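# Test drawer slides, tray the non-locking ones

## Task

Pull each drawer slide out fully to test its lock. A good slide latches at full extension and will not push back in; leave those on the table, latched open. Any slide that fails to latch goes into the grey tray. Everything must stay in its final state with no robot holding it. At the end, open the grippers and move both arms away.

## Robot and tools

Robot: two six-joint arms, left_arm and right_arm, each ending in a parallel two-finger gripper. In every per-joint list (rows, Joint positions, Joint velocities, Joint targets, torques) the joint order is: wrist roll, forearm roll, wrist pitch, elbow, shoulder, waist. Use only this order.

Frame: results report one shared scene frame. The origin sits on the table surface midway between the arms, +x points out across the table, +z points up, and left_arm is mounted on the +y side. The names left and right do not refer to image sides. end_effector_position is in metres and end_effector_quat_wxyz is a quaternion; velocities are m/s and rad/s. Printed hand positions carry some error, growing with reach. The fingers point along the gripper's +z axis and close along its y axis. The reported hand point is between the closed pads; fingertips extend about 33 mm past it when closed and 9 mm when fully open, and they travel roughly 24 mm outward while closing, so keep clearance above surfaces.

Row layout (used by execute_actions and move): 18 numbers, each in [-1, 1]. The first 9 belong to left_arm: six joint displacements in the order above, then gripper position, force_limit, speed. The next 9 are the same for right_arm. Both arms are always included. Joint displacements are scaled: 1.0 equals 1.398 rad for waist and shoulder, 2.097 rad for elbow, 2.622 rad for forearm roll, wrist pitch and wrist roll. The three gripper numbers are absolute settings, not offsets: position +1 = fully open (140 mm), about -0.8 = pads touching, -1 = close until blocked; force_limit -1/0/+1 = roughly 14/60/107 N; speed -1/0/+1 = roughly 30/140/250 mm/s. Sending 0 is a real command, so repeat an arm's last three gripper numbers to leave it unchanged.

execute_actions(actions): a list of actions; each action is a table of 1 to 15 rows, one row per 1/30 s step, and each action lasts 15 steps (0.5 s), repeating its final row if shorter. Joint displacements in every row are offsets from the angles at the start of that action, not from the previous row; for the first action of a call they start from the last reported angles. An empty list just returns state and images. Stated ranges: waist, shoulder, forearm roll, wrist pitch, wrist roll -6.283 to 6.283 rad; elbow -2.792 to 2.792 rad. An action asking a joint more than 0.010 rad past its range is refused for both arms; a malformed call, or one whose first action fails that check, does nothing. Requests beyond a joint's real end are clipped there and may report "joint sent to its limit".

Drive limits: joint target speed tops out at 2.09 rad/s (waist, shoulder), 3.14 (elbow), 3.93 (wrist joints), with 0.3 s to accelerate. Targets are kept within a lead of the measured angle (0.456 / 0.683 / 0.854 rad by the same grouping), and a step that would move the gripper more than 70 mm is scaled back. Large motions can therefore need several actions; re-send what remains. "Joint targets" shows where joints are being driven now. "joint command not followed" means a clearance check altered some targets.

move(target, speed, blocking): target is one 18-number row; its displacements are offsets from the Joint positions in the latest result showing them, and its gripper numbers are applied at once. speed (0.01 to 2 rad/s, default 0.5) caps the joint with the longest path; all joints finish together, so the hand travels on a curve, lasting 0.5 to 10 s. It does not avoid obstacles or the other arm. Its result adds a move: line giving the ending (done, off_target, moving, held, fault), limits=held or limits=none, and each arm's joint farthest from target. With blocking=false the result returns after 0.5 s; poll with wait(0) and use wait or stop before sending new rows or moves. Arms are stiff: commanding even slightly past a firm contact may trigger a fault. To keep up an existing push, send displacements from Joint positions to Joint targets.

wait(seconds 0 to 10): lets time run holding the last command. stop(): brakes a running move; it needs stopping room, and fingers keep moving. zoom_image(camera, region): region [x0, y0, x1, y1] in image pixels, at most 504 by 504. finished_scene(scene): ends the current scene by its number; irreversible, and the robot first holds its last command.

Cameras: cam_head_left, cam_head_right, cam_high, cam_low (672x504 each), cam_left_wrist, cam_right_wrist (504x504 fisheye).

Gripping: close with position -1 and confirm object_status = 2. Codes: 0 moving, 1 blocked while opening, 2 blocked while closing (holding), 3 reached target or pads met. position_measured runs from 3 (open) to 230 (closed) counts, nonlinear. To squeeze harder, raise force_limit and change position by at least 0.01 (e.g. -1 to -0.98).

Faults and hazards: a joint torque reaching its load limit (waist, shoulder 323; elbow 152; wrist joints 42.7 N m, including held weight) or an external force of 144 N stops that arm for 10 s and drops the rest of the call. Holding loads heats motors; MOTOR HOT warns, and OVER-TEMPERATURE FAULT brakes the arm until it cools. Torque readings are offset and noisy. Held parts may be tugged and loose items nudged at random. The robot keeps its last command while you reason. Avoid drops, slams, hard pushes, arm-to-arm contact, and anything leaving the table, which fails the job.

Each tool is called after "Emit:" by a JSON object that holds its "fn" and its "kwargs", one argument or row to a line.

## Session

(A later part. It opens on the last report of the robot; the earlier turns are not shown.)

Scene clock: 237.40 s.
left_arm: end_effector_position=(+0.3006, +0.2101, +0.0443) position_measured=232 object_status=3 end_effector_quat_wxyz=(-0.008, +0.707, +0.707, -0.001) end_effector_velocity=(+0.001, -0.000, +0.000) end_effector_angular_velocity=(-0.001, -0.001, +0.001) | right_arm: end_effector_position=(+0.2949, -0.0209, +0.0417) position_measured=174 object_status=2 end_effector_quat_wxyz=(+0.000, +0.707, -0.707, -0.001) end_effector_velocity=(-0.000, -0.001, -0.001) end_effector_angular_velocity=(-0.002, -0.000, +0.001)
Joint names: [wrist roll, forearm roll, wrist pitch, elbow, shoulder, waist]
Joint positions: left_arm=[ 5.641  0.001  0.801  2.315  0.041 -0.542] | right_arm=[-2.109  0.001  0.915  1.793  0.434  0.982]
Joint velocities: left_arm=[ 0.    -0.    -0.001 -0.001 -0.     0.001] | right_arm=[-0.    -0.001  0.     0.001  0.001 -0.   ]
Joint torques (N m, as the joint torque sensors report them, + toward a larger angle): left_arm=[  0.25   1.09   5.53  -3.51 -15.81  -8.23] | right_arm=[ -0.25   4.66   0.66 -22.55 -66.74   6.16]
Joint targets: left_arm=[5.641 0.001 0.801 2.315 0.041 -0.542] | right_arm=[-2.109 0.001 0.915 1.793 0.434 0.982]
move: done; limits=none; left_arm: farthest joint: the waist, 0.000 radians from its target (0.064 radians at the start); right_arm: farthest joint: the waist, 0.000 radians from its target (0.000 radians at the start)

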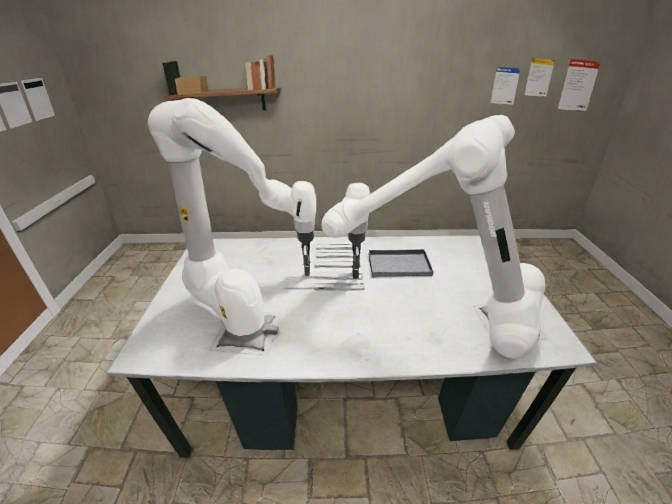

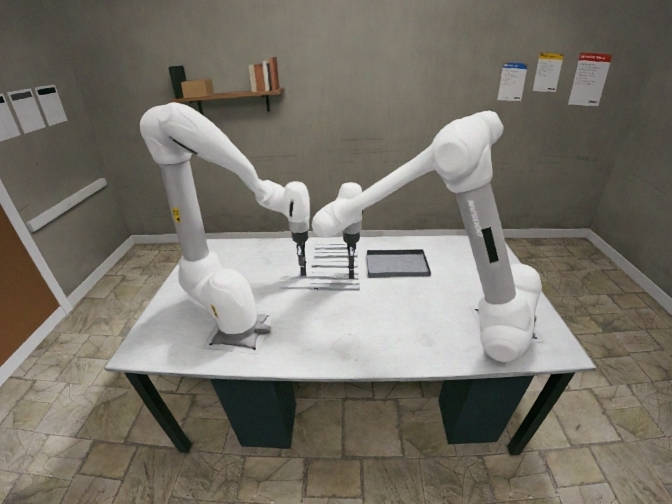

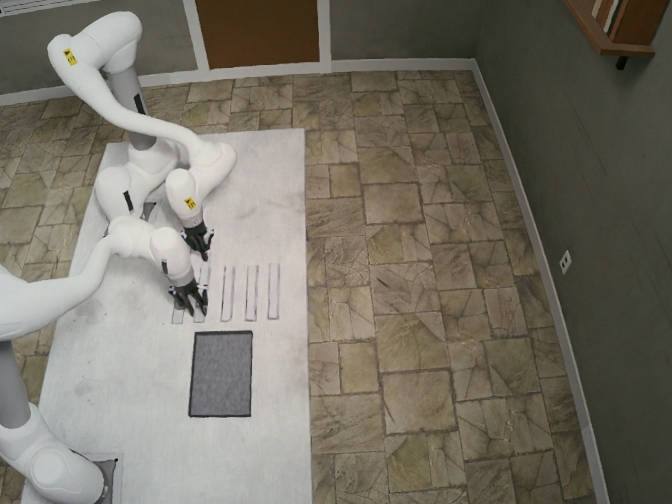

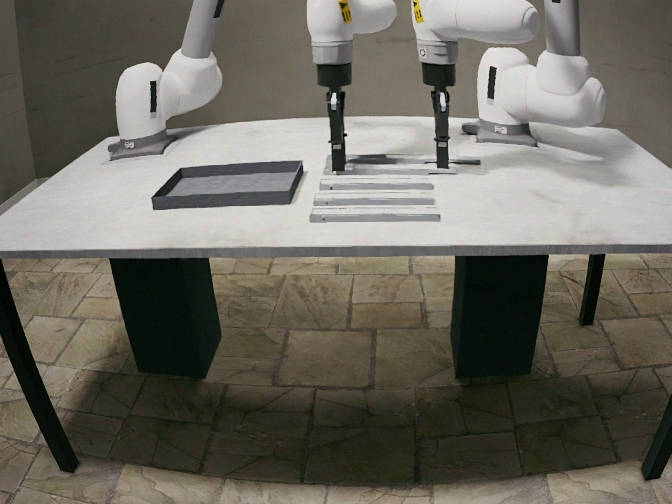

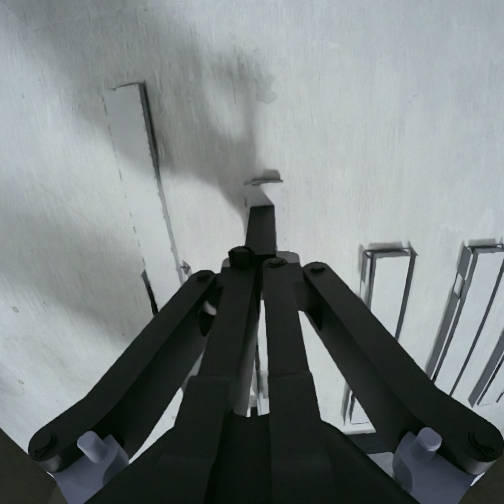

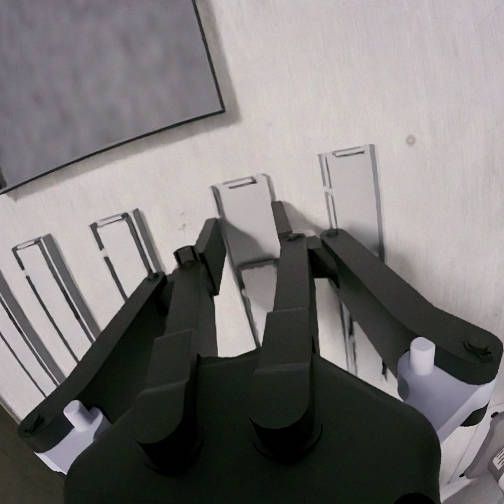

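Emit:
{"fn": "move", "kwargs": {
  "target": [0.0393,0,0,0.0188,-0.0278,0.0737,-1,-0.5,0,0,0,0,0,0,0,-1,-0.3,-0.5],
  "speed": 0.04
}}

Emit:
{"fn": "move", "kwargs": {
  "target": [0.0518,0,0.0006,0.0164,-0.0256,0.0972,-1,-0.5,0,0,0,0,0,0,0,-1,-0.3,-0.5],
  "speed": 0.04
}}

Emit:
{"fn": "move", "kwargs": {
  "target": [-0.0223,0,0,-0.007,0.011,-0.042,-1,-0.5,0,0,0,0,0,0,0,-1,-0.3,-0.5],
  "speed": 0.025
}}

Scene clock: 259.43 s.
left_arm: end_effector_position=(+0.3004, +0.2602, +0.0446) position_measured=232 object_status=3 end_effector_quat_wxyz=(-0.008, +0.707, +0.707, -0.002) end_effector_velocity=(+0.000, -0.001, +0.001) end_effector_angular_velocity=(-0.000, -0.000, -0.001) | right_arm: end_effector_position=(+0.2949, -0.0209, +0.0417) position_measured=174 object_status=2 end_effector_quat_wxyz=(+0.000, +0.707, -0.707, -0.001) end_effector_velocity=(+0.000, +0.000, +0.001) end_effector_angular_velocity=(+0.001, -0.000, -0.000)
Joint names: [wrist roll, forearm roll, wrist pitch, elbow, shoulder, waist]
Joint positions: left_arm=[ 5.744  0.001  0.801  2.354  0.002 -0.439] | right_arm=[-2.109  0.001  0.915  1.793  0.434  0.982]
Joint velocities: left_arm=[ 0.001 -0.001  0.001 -0.001 -0.    -0.001] | right_arm=[-0.     0.    -0.    -0.    -0.001 -0.   ]
Joint torques (N m, as the joint torque sensors report them, + toward a larger angle): left_arm=[  0.15   2.29   3.46 -17.43 -22.05  -5.96] | right_arm=[  0.28   4.94   0.97 -21.55 -66.43   5.63]
Joint targets: left_arm=[5.744 0.001 0.801 2.354 0.002 -0.439] | right_arm=[-2.109 0.001 0.915 1.793 0.434 0.982]
move: done; limits=none; left_arm: farthest joint: the waist, 0.000 radians from its target (0.103 radians at the start); right_arm: farthest joint: the waist, 0.000 radians from its target (0.000 radians at the start)

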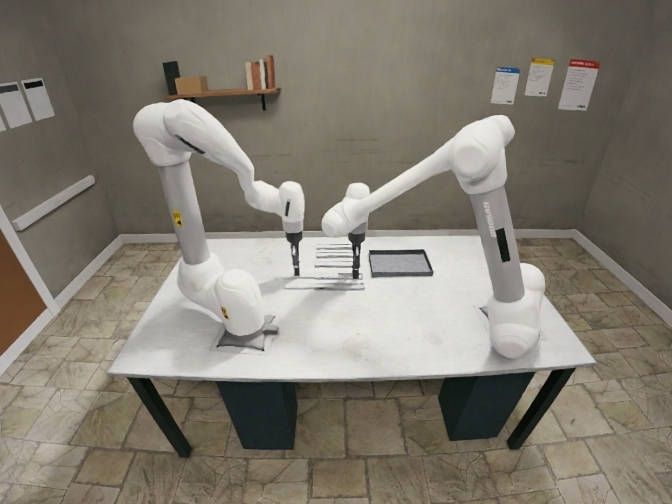

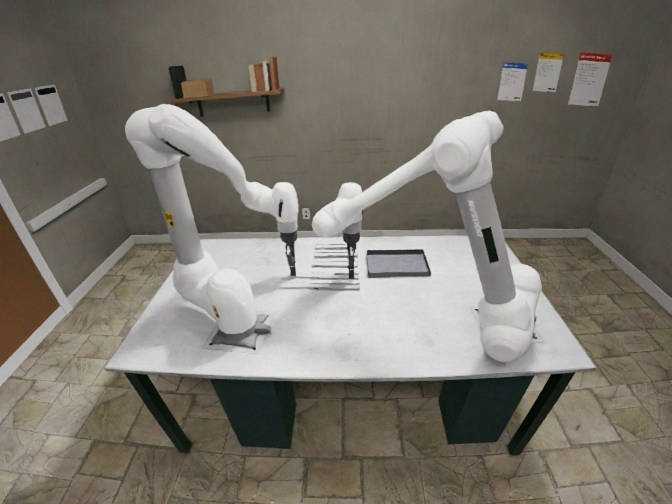

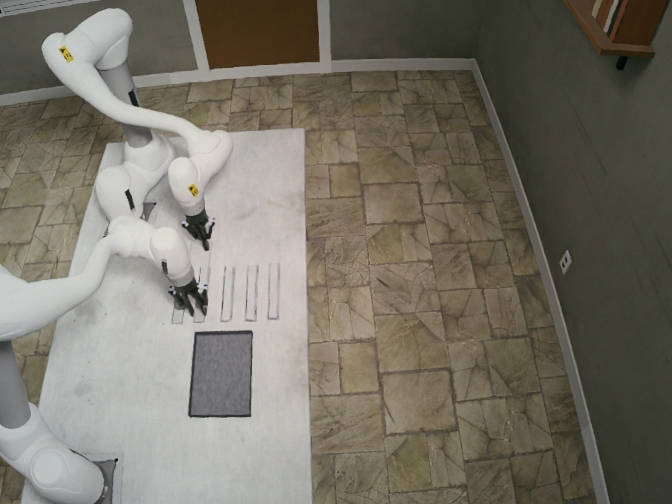

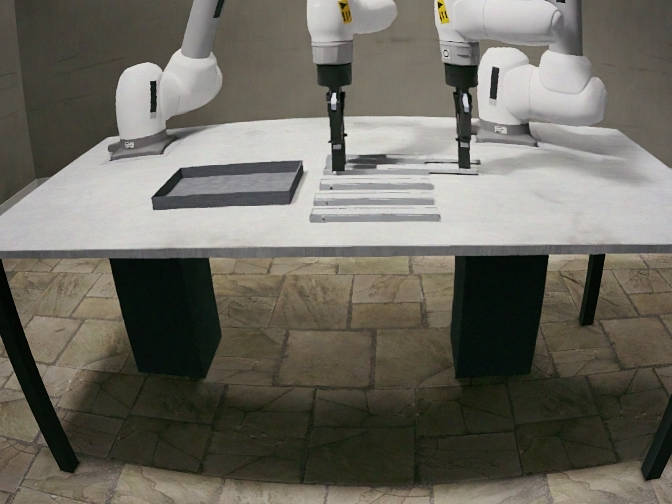

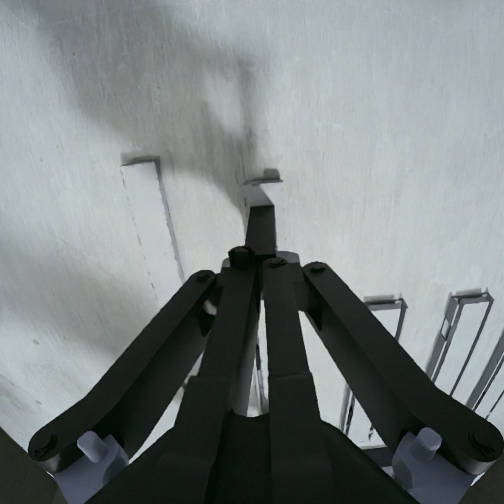

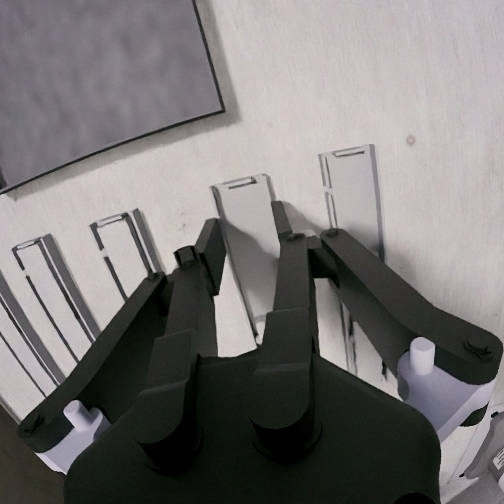

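Scene clock: 263.10 s.
left_arm: end_effector_position=(+0.3004, +0.3182, +0.0448) position_measured=232 object_status=3 end_effector_quat_wxyz=(-0.007, +0.707, +0.707, -0.003) end_effector_velocity=(+0.001, +0.001, -0.000) end_effector_angular_velocity=(+0.001, -0.000, +0.001) | right_arm: end_effector_position=(+0.2949, -0.0209, +0.0417) position_measured=174 object_status=2 end_effector_quat_wxyz=(+0.000, +0.707, -0.707, -0.001) end_effector_velocity=(+0.001, -0.001, +0.000) end_effector_angular_velocity=(-0.000, -0.000, -0.001)
Joint names: [wrist roll, forearm roll, wrist pitch, elbow, shoulder, waist]
Joint positions: left_arm=[ 5.879  0.001  0.802  2.389 -0.034 -0.303] | right_arm=[-2.109  0.001  0.915  1.793  0.434  0.982]
Joint velocities: left_arm=[ 0.     0.001 -0.001 -0.001  0.002  0.002] | right_arm=[-0.    -0.     0.     0.    -0.    -0.002]
Joint torques (N m, as the joint torque sensors report them, + toward a larger angle): left_arm=[ -0.21   3.38   0.55 -29.06 -25.41  -4.7 ] | right_arm=[  0.24   4.16   0.48 -22.42 -66.48   3.95]
Joint targets: left_arm=[5.879 0.001 0.802 2.389 -0.034 -0.303] | right_arm=[-2.109 0.001 0.915 1.793 0.434 0.982]
move: done; limits=none; left_arm: farthest joint: the waist, 0.000 radians from its target (0.136 radians at the start); right_arm: farthest joint: the waist, 0.000 radians from its target (0.000 radians at the start)

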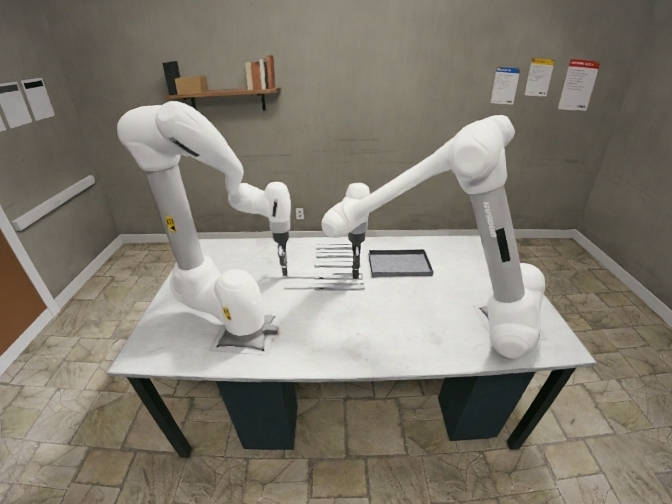

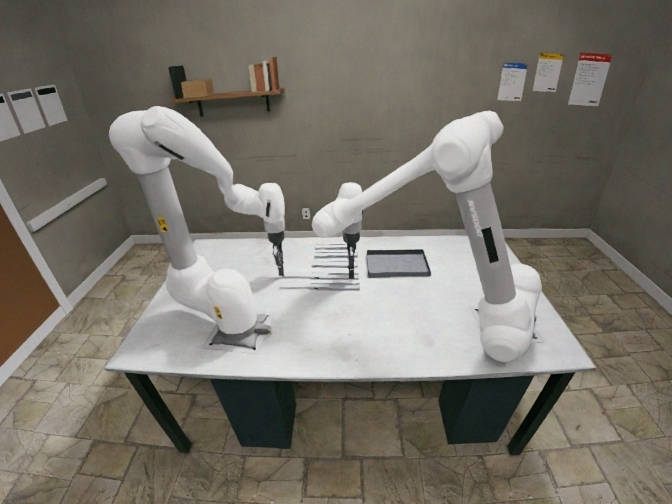

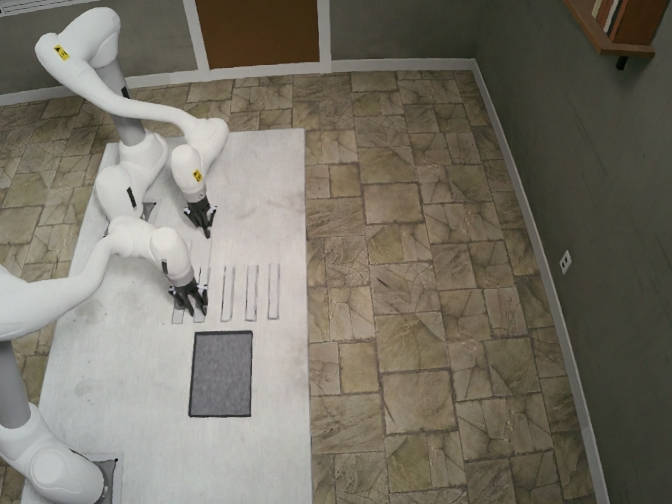

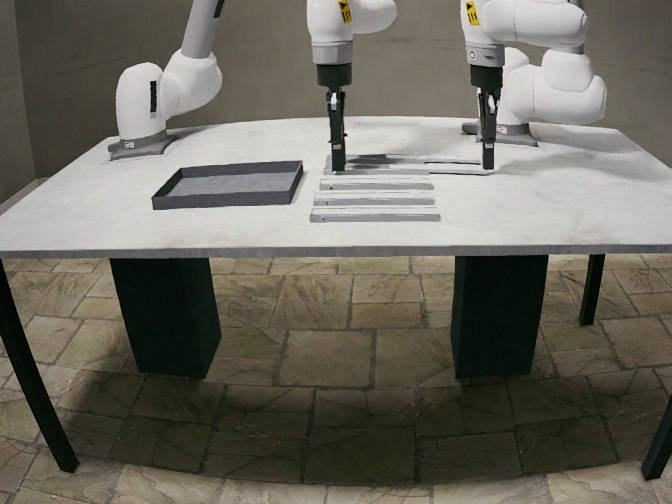

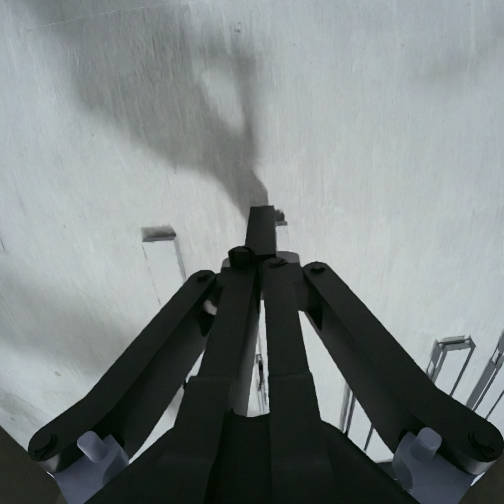

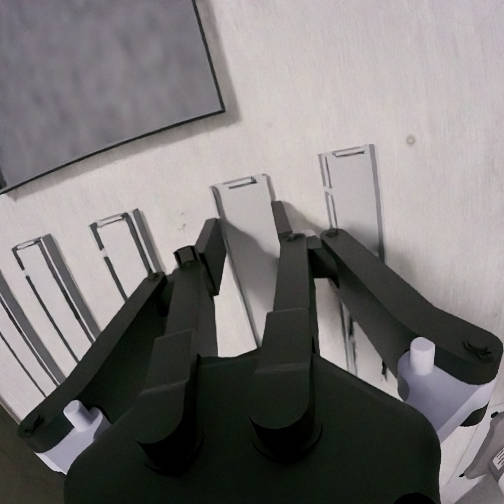

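Scene clock: 265.67 s.
left_arm: end_effector_position=(+0.3013, +0.2936, +0.0447) position_measured=232 object_status=3 end_effector_quat_wxyz=(-0.008, +0.707, +0.707, -0.002) end_effector_velocity=(-0.000, -0.000, -0.000) end_effector_angular_velocity=(-0.000, +0.001, +0.001) | right_arm: end_effector_position=(+0.2949, -0.0209, +0.0417) position_measured=174 object_status=2 end_effector_quat_wxyz=(+0.000, +0.707, -0.707, -0.001) end_effector_velocity=(-0.001, -0.000, -0.000) end_effector_angular_velocity=(-0.000, +0.000, +0.001)
Joint names: [wrist roll, forearm roll, wrist pitch, elbow, shoulder, waist]
Joint positions: left_arm=[ 5.821  0.001  0.802  2.374 -0.018 -0.362] | right_arm=[-2.109  0.001  0.915  1.793  0.434  0.982]
Joint velocities: left_arm=[-0.    -0.001  0.     0.     0.    -0.   ] | right_arm=[-0.001  0.    -0.     0.001 -0.     0.001]
Joint torques (N m, as the joint torque sensors report them, + toward a larger angle): left_arm=[ -0.15   2.27  -0.51 -29.64 -26.34  -6.67] | right_arm=[  0.32   3.74  -0.08 -22.92 -66.32   2.67]
Joint targets: left_arm=[5.821 0.001 0.802 2.374 -0.018 -0.362] | right_arm=[-2.109 0.001 0.915 1.793 0.434 0.982]
move: done; limits=none; left_arm: farthest joint: the waist, 0.000 radians from its target (0.059 radians at the start); right_arm: farthest joint: the waist, 0.000 radians from its target (0.000 radians at the start)

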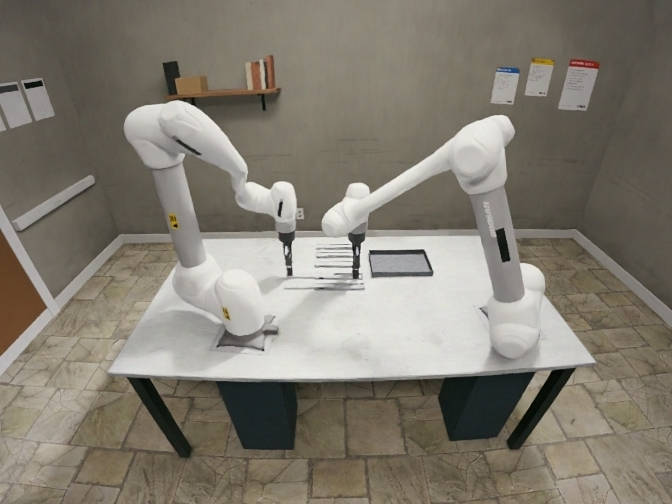

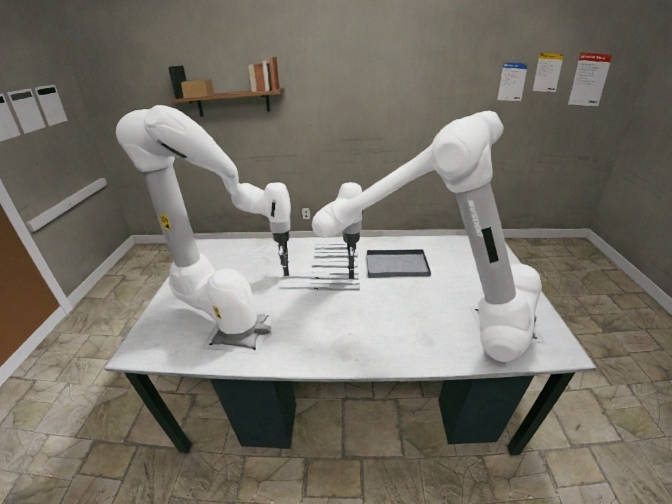

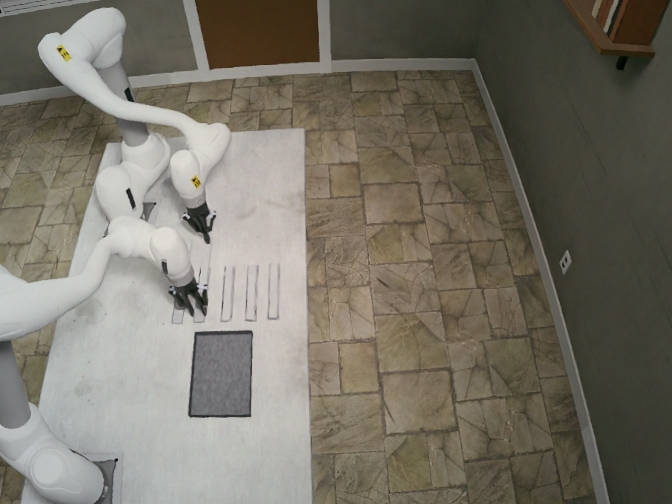

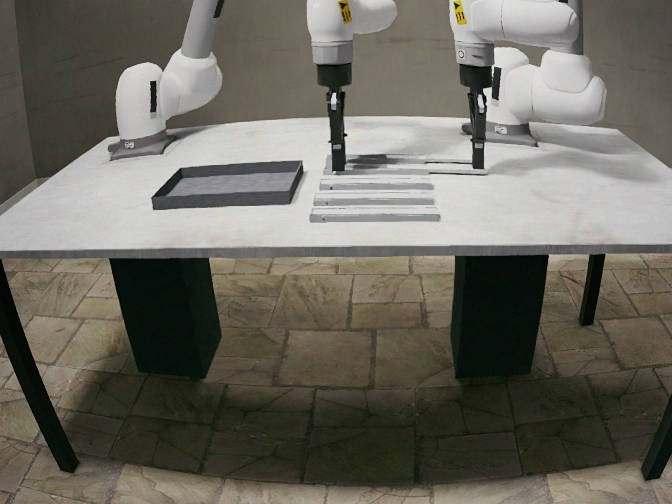

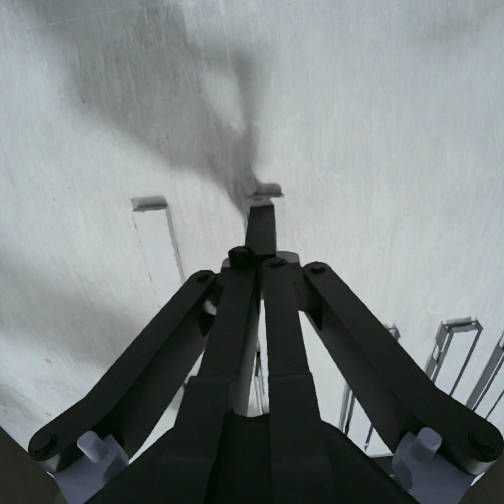

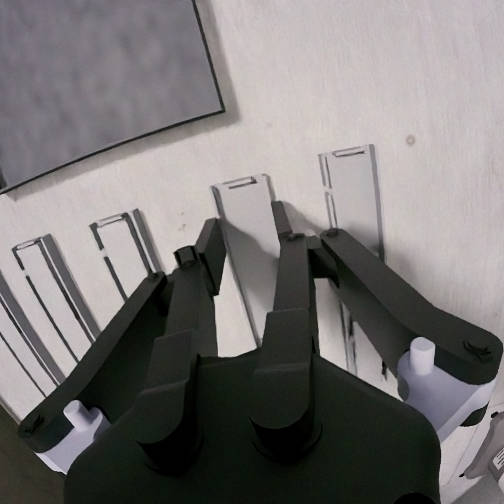

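Emit:
{"fn": "move", "kwargs": {
  "target": [0,0,-0.0012,0.0005,0.0017,0,-1,-0.5,0,0,0,0,0,0,0,-1,-0.3,-0.5],
  "speed": 0.015
}}

Emit:
{"fn": "move", "kwargs": {
  "target": [-0.02,0,0,-0.007,0.0108,-0.0375,-1,-0.5,0,0,0,0,0,0,0,-1,-0.3,-0.5],
  "speed": 0.025
}}

Scene clock: 283.90 s.
left_arm: end_effector_position=(+0.3013, +0.2936, +0.0435) position_measured=232 object_status=3 end_effector_quat_wxyz=(-0.008, +0.707, +0.707, -0.002) end_effector_velocity=(-0.000, +0.001, -0.000) end_effector_angular_velocity=(+0.001, +0.001, +0.001) | right_arm: end_effector_position=(+0.2949, -0.0209, +0.0417) position_measured=174 object_status=2 end_effector_quat_wxyz=(+0.000, +0.707, -0.707, -0.001) end_effector_velocity=(-0.001, +0.001, -0.000) end_effector_angular_velocity=(-0.000, +0.001, +0.001)
Joint names: [wrist roll, forearm roll, wrist pitch, elbow, shoulder, waist]
Joint positions: left_arm=[ 5.821  0.001  0.799  2.375 -0.016 -0.362] | right_arm=[-2.109  0.001  0.915  1.793  0.434  0.982]
Joint velocities: left_arm=[-0.     0.     0.     0.001  0.     0.001] | right_arm=[ 0.     0.001  0.    -0.     0.001  0.002]
Joint torques (N m, as the joint torque sensors report them, + toward a larger angle): left_arm=[-0.22  2.03 -3.83 -1.53  4.2  -8.24] | right_arm=[ -0.52   2.47  -2.34 -15.68 -47.9    1.33]
Joint targets: left_arm=[5.821 0.001 0.799 2.375 -0.016 -0.362] | right_arm=[-2.109 0.001 0.915 1.793 0.434 0.982]
move: done; limits=none; left_arm: farthest joint: the waist, 0.000 radians from its target (0.000 radians at the start); right_arm: farthest joint: the waist, 0.000 radians from its target (0.000 radians at the start)

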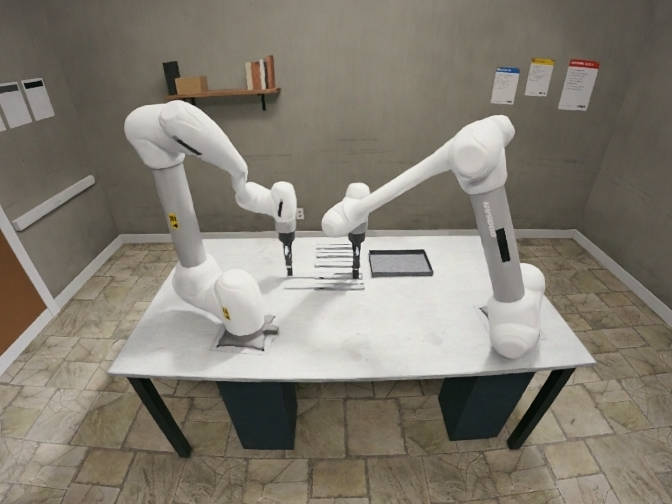

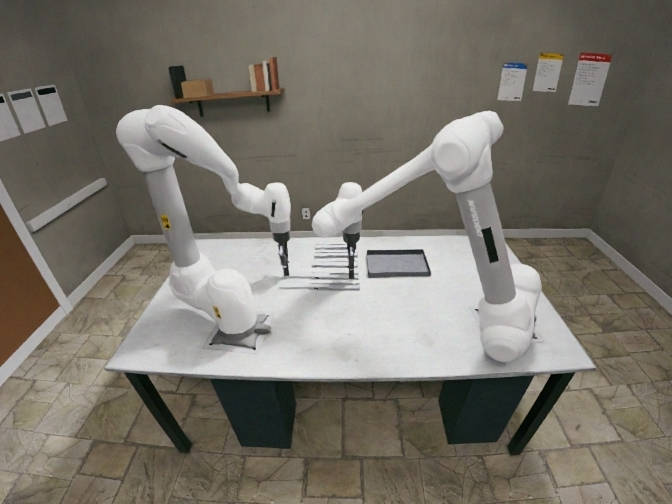

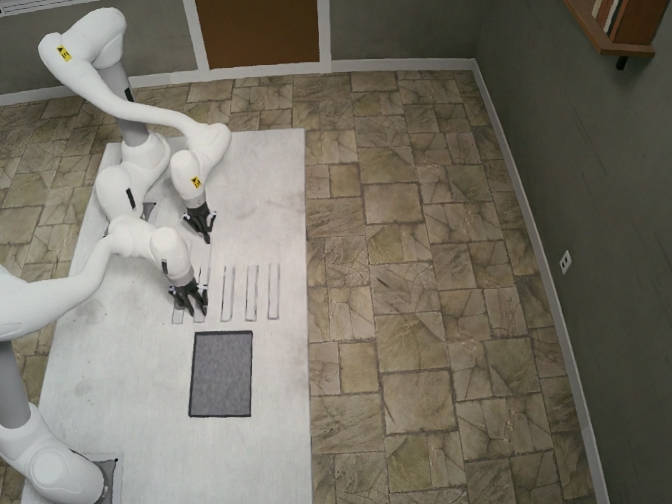

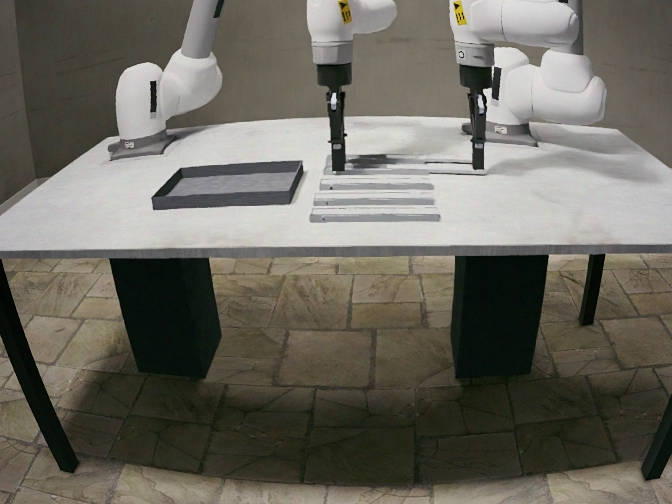

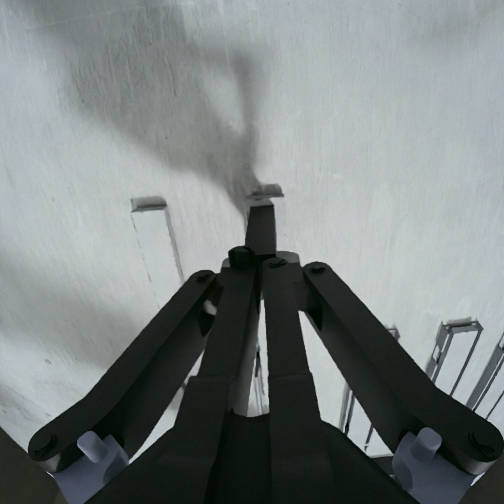

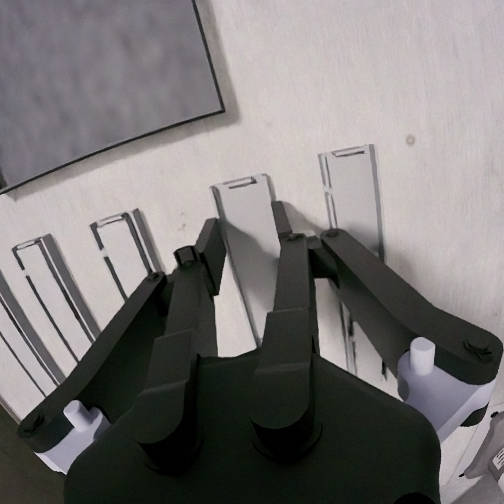

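Scene clock: 295.87 s.
left_arm: end_effector_position=(+0.3015, +0.2757, +0.0444) position_measured=232 object_status=3 end_effector_quat_wxyz=(-0.011, +0.709, +0.705, -0.000) end_effector_velocity=(+0.000, +0.000, +0.000) end_effector_angular_velocity=(+0.001, +0.000, -0.000) | right_arm: end_effector_position=(+0.2949, -0.0209, +0.0417) position_measured=174 object_status=2 end_effector_quat_wxyz=(+0.000, +0.707, -0.707, -0.001) end_effector_velocity=(+0.000, +0.001, +0.001) end_effector_angular_velocity=(+0.002, -0.000, -0.001)
Joint names: [wrist roll, forearm roll, wrist pitch, elbow, shoulder, waist]
Joint positions: left_arm=[ 5.775  0.008  0.805  2.361 -0.004 -0.407] | right_arm=[-2.109  0.001  0.915  1.793  0.434  0.982]
Joint velocities: left_arm=[ 0.     0.001  0.001 -0.001  0.     0.001] | right_arm=[-0.     0.001 -0.    -0.001 -0.001 -0.   ]
Joint torques (N m, as the joint torque sensors report them, + toward a larger angle): left_arm=[ -0.05  -1.06  -1.77 -24.63 -20.84 -13.47] | right_arm=[ -0.72   5.19  -1.41 -32.29 -76.68   8.9 ]
Joint targets: left_arm=[5.775 0.008 0.805 2.361 -0.004 -0.407] | right_arm=[-2.109 0.001 0.915 1.793 0.434 0.982]
FORCE FAULT: contact force on the left arm reached its limit, and that arm stopped for 10 seconds. The contact can be on any part of that arm, not only on its tool. That time counts as 19 of the actions that you can send in this scene. That arm's remaining commands of this call were not run. That arm holds still and accepts commands again. Move the arm away from the contact; if what it grips holds it there, let go first. Pushing or pulling that hard again can fault the arm again.
move: fault (left_arm); limits=none; left_arm: farthest joint: the waist, 0.008 radians from its target (0.053 radians at the start); right_arm: farthest joint: the waist, 0.000 radians from its target (0.000 radians at the start)

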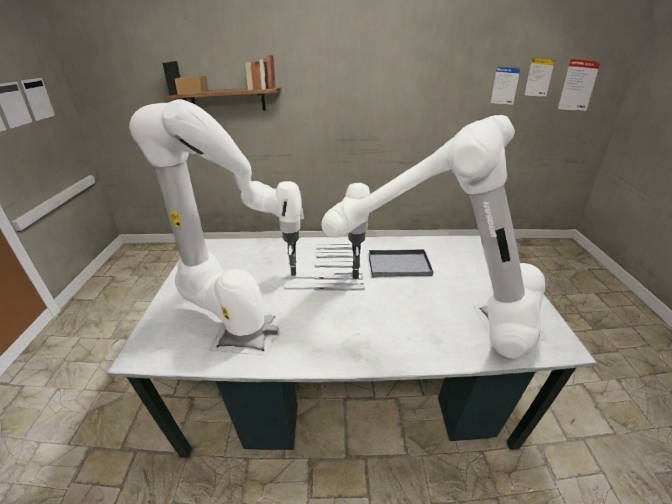

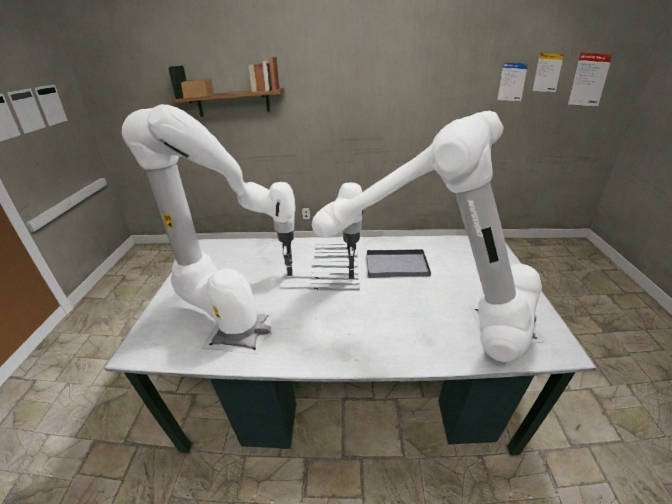

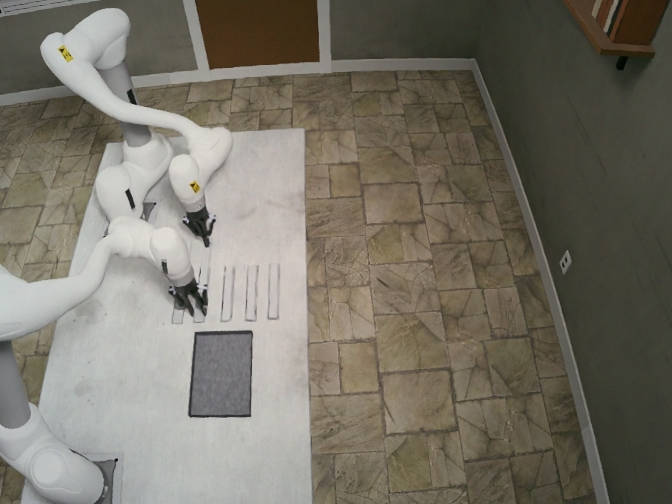

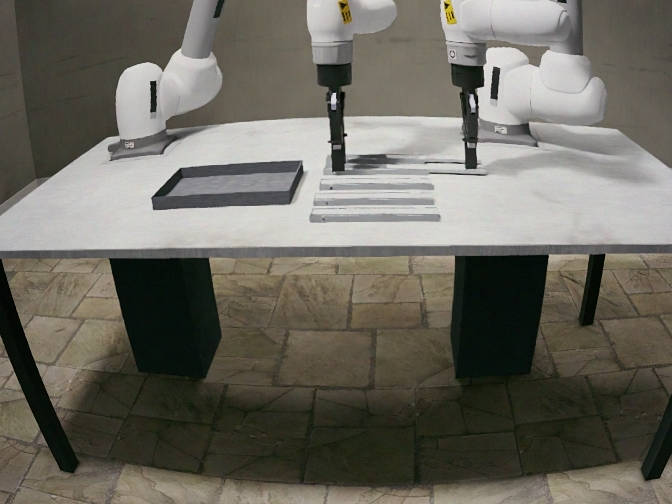

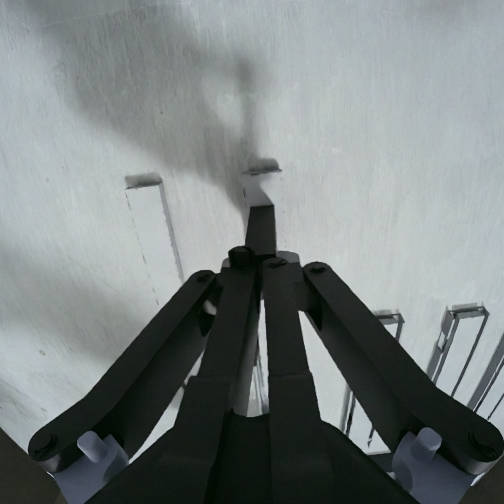

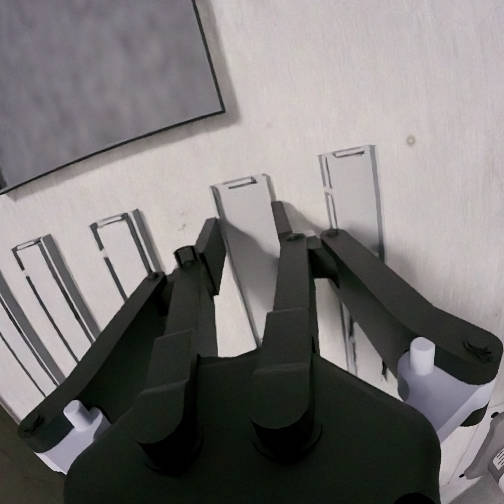

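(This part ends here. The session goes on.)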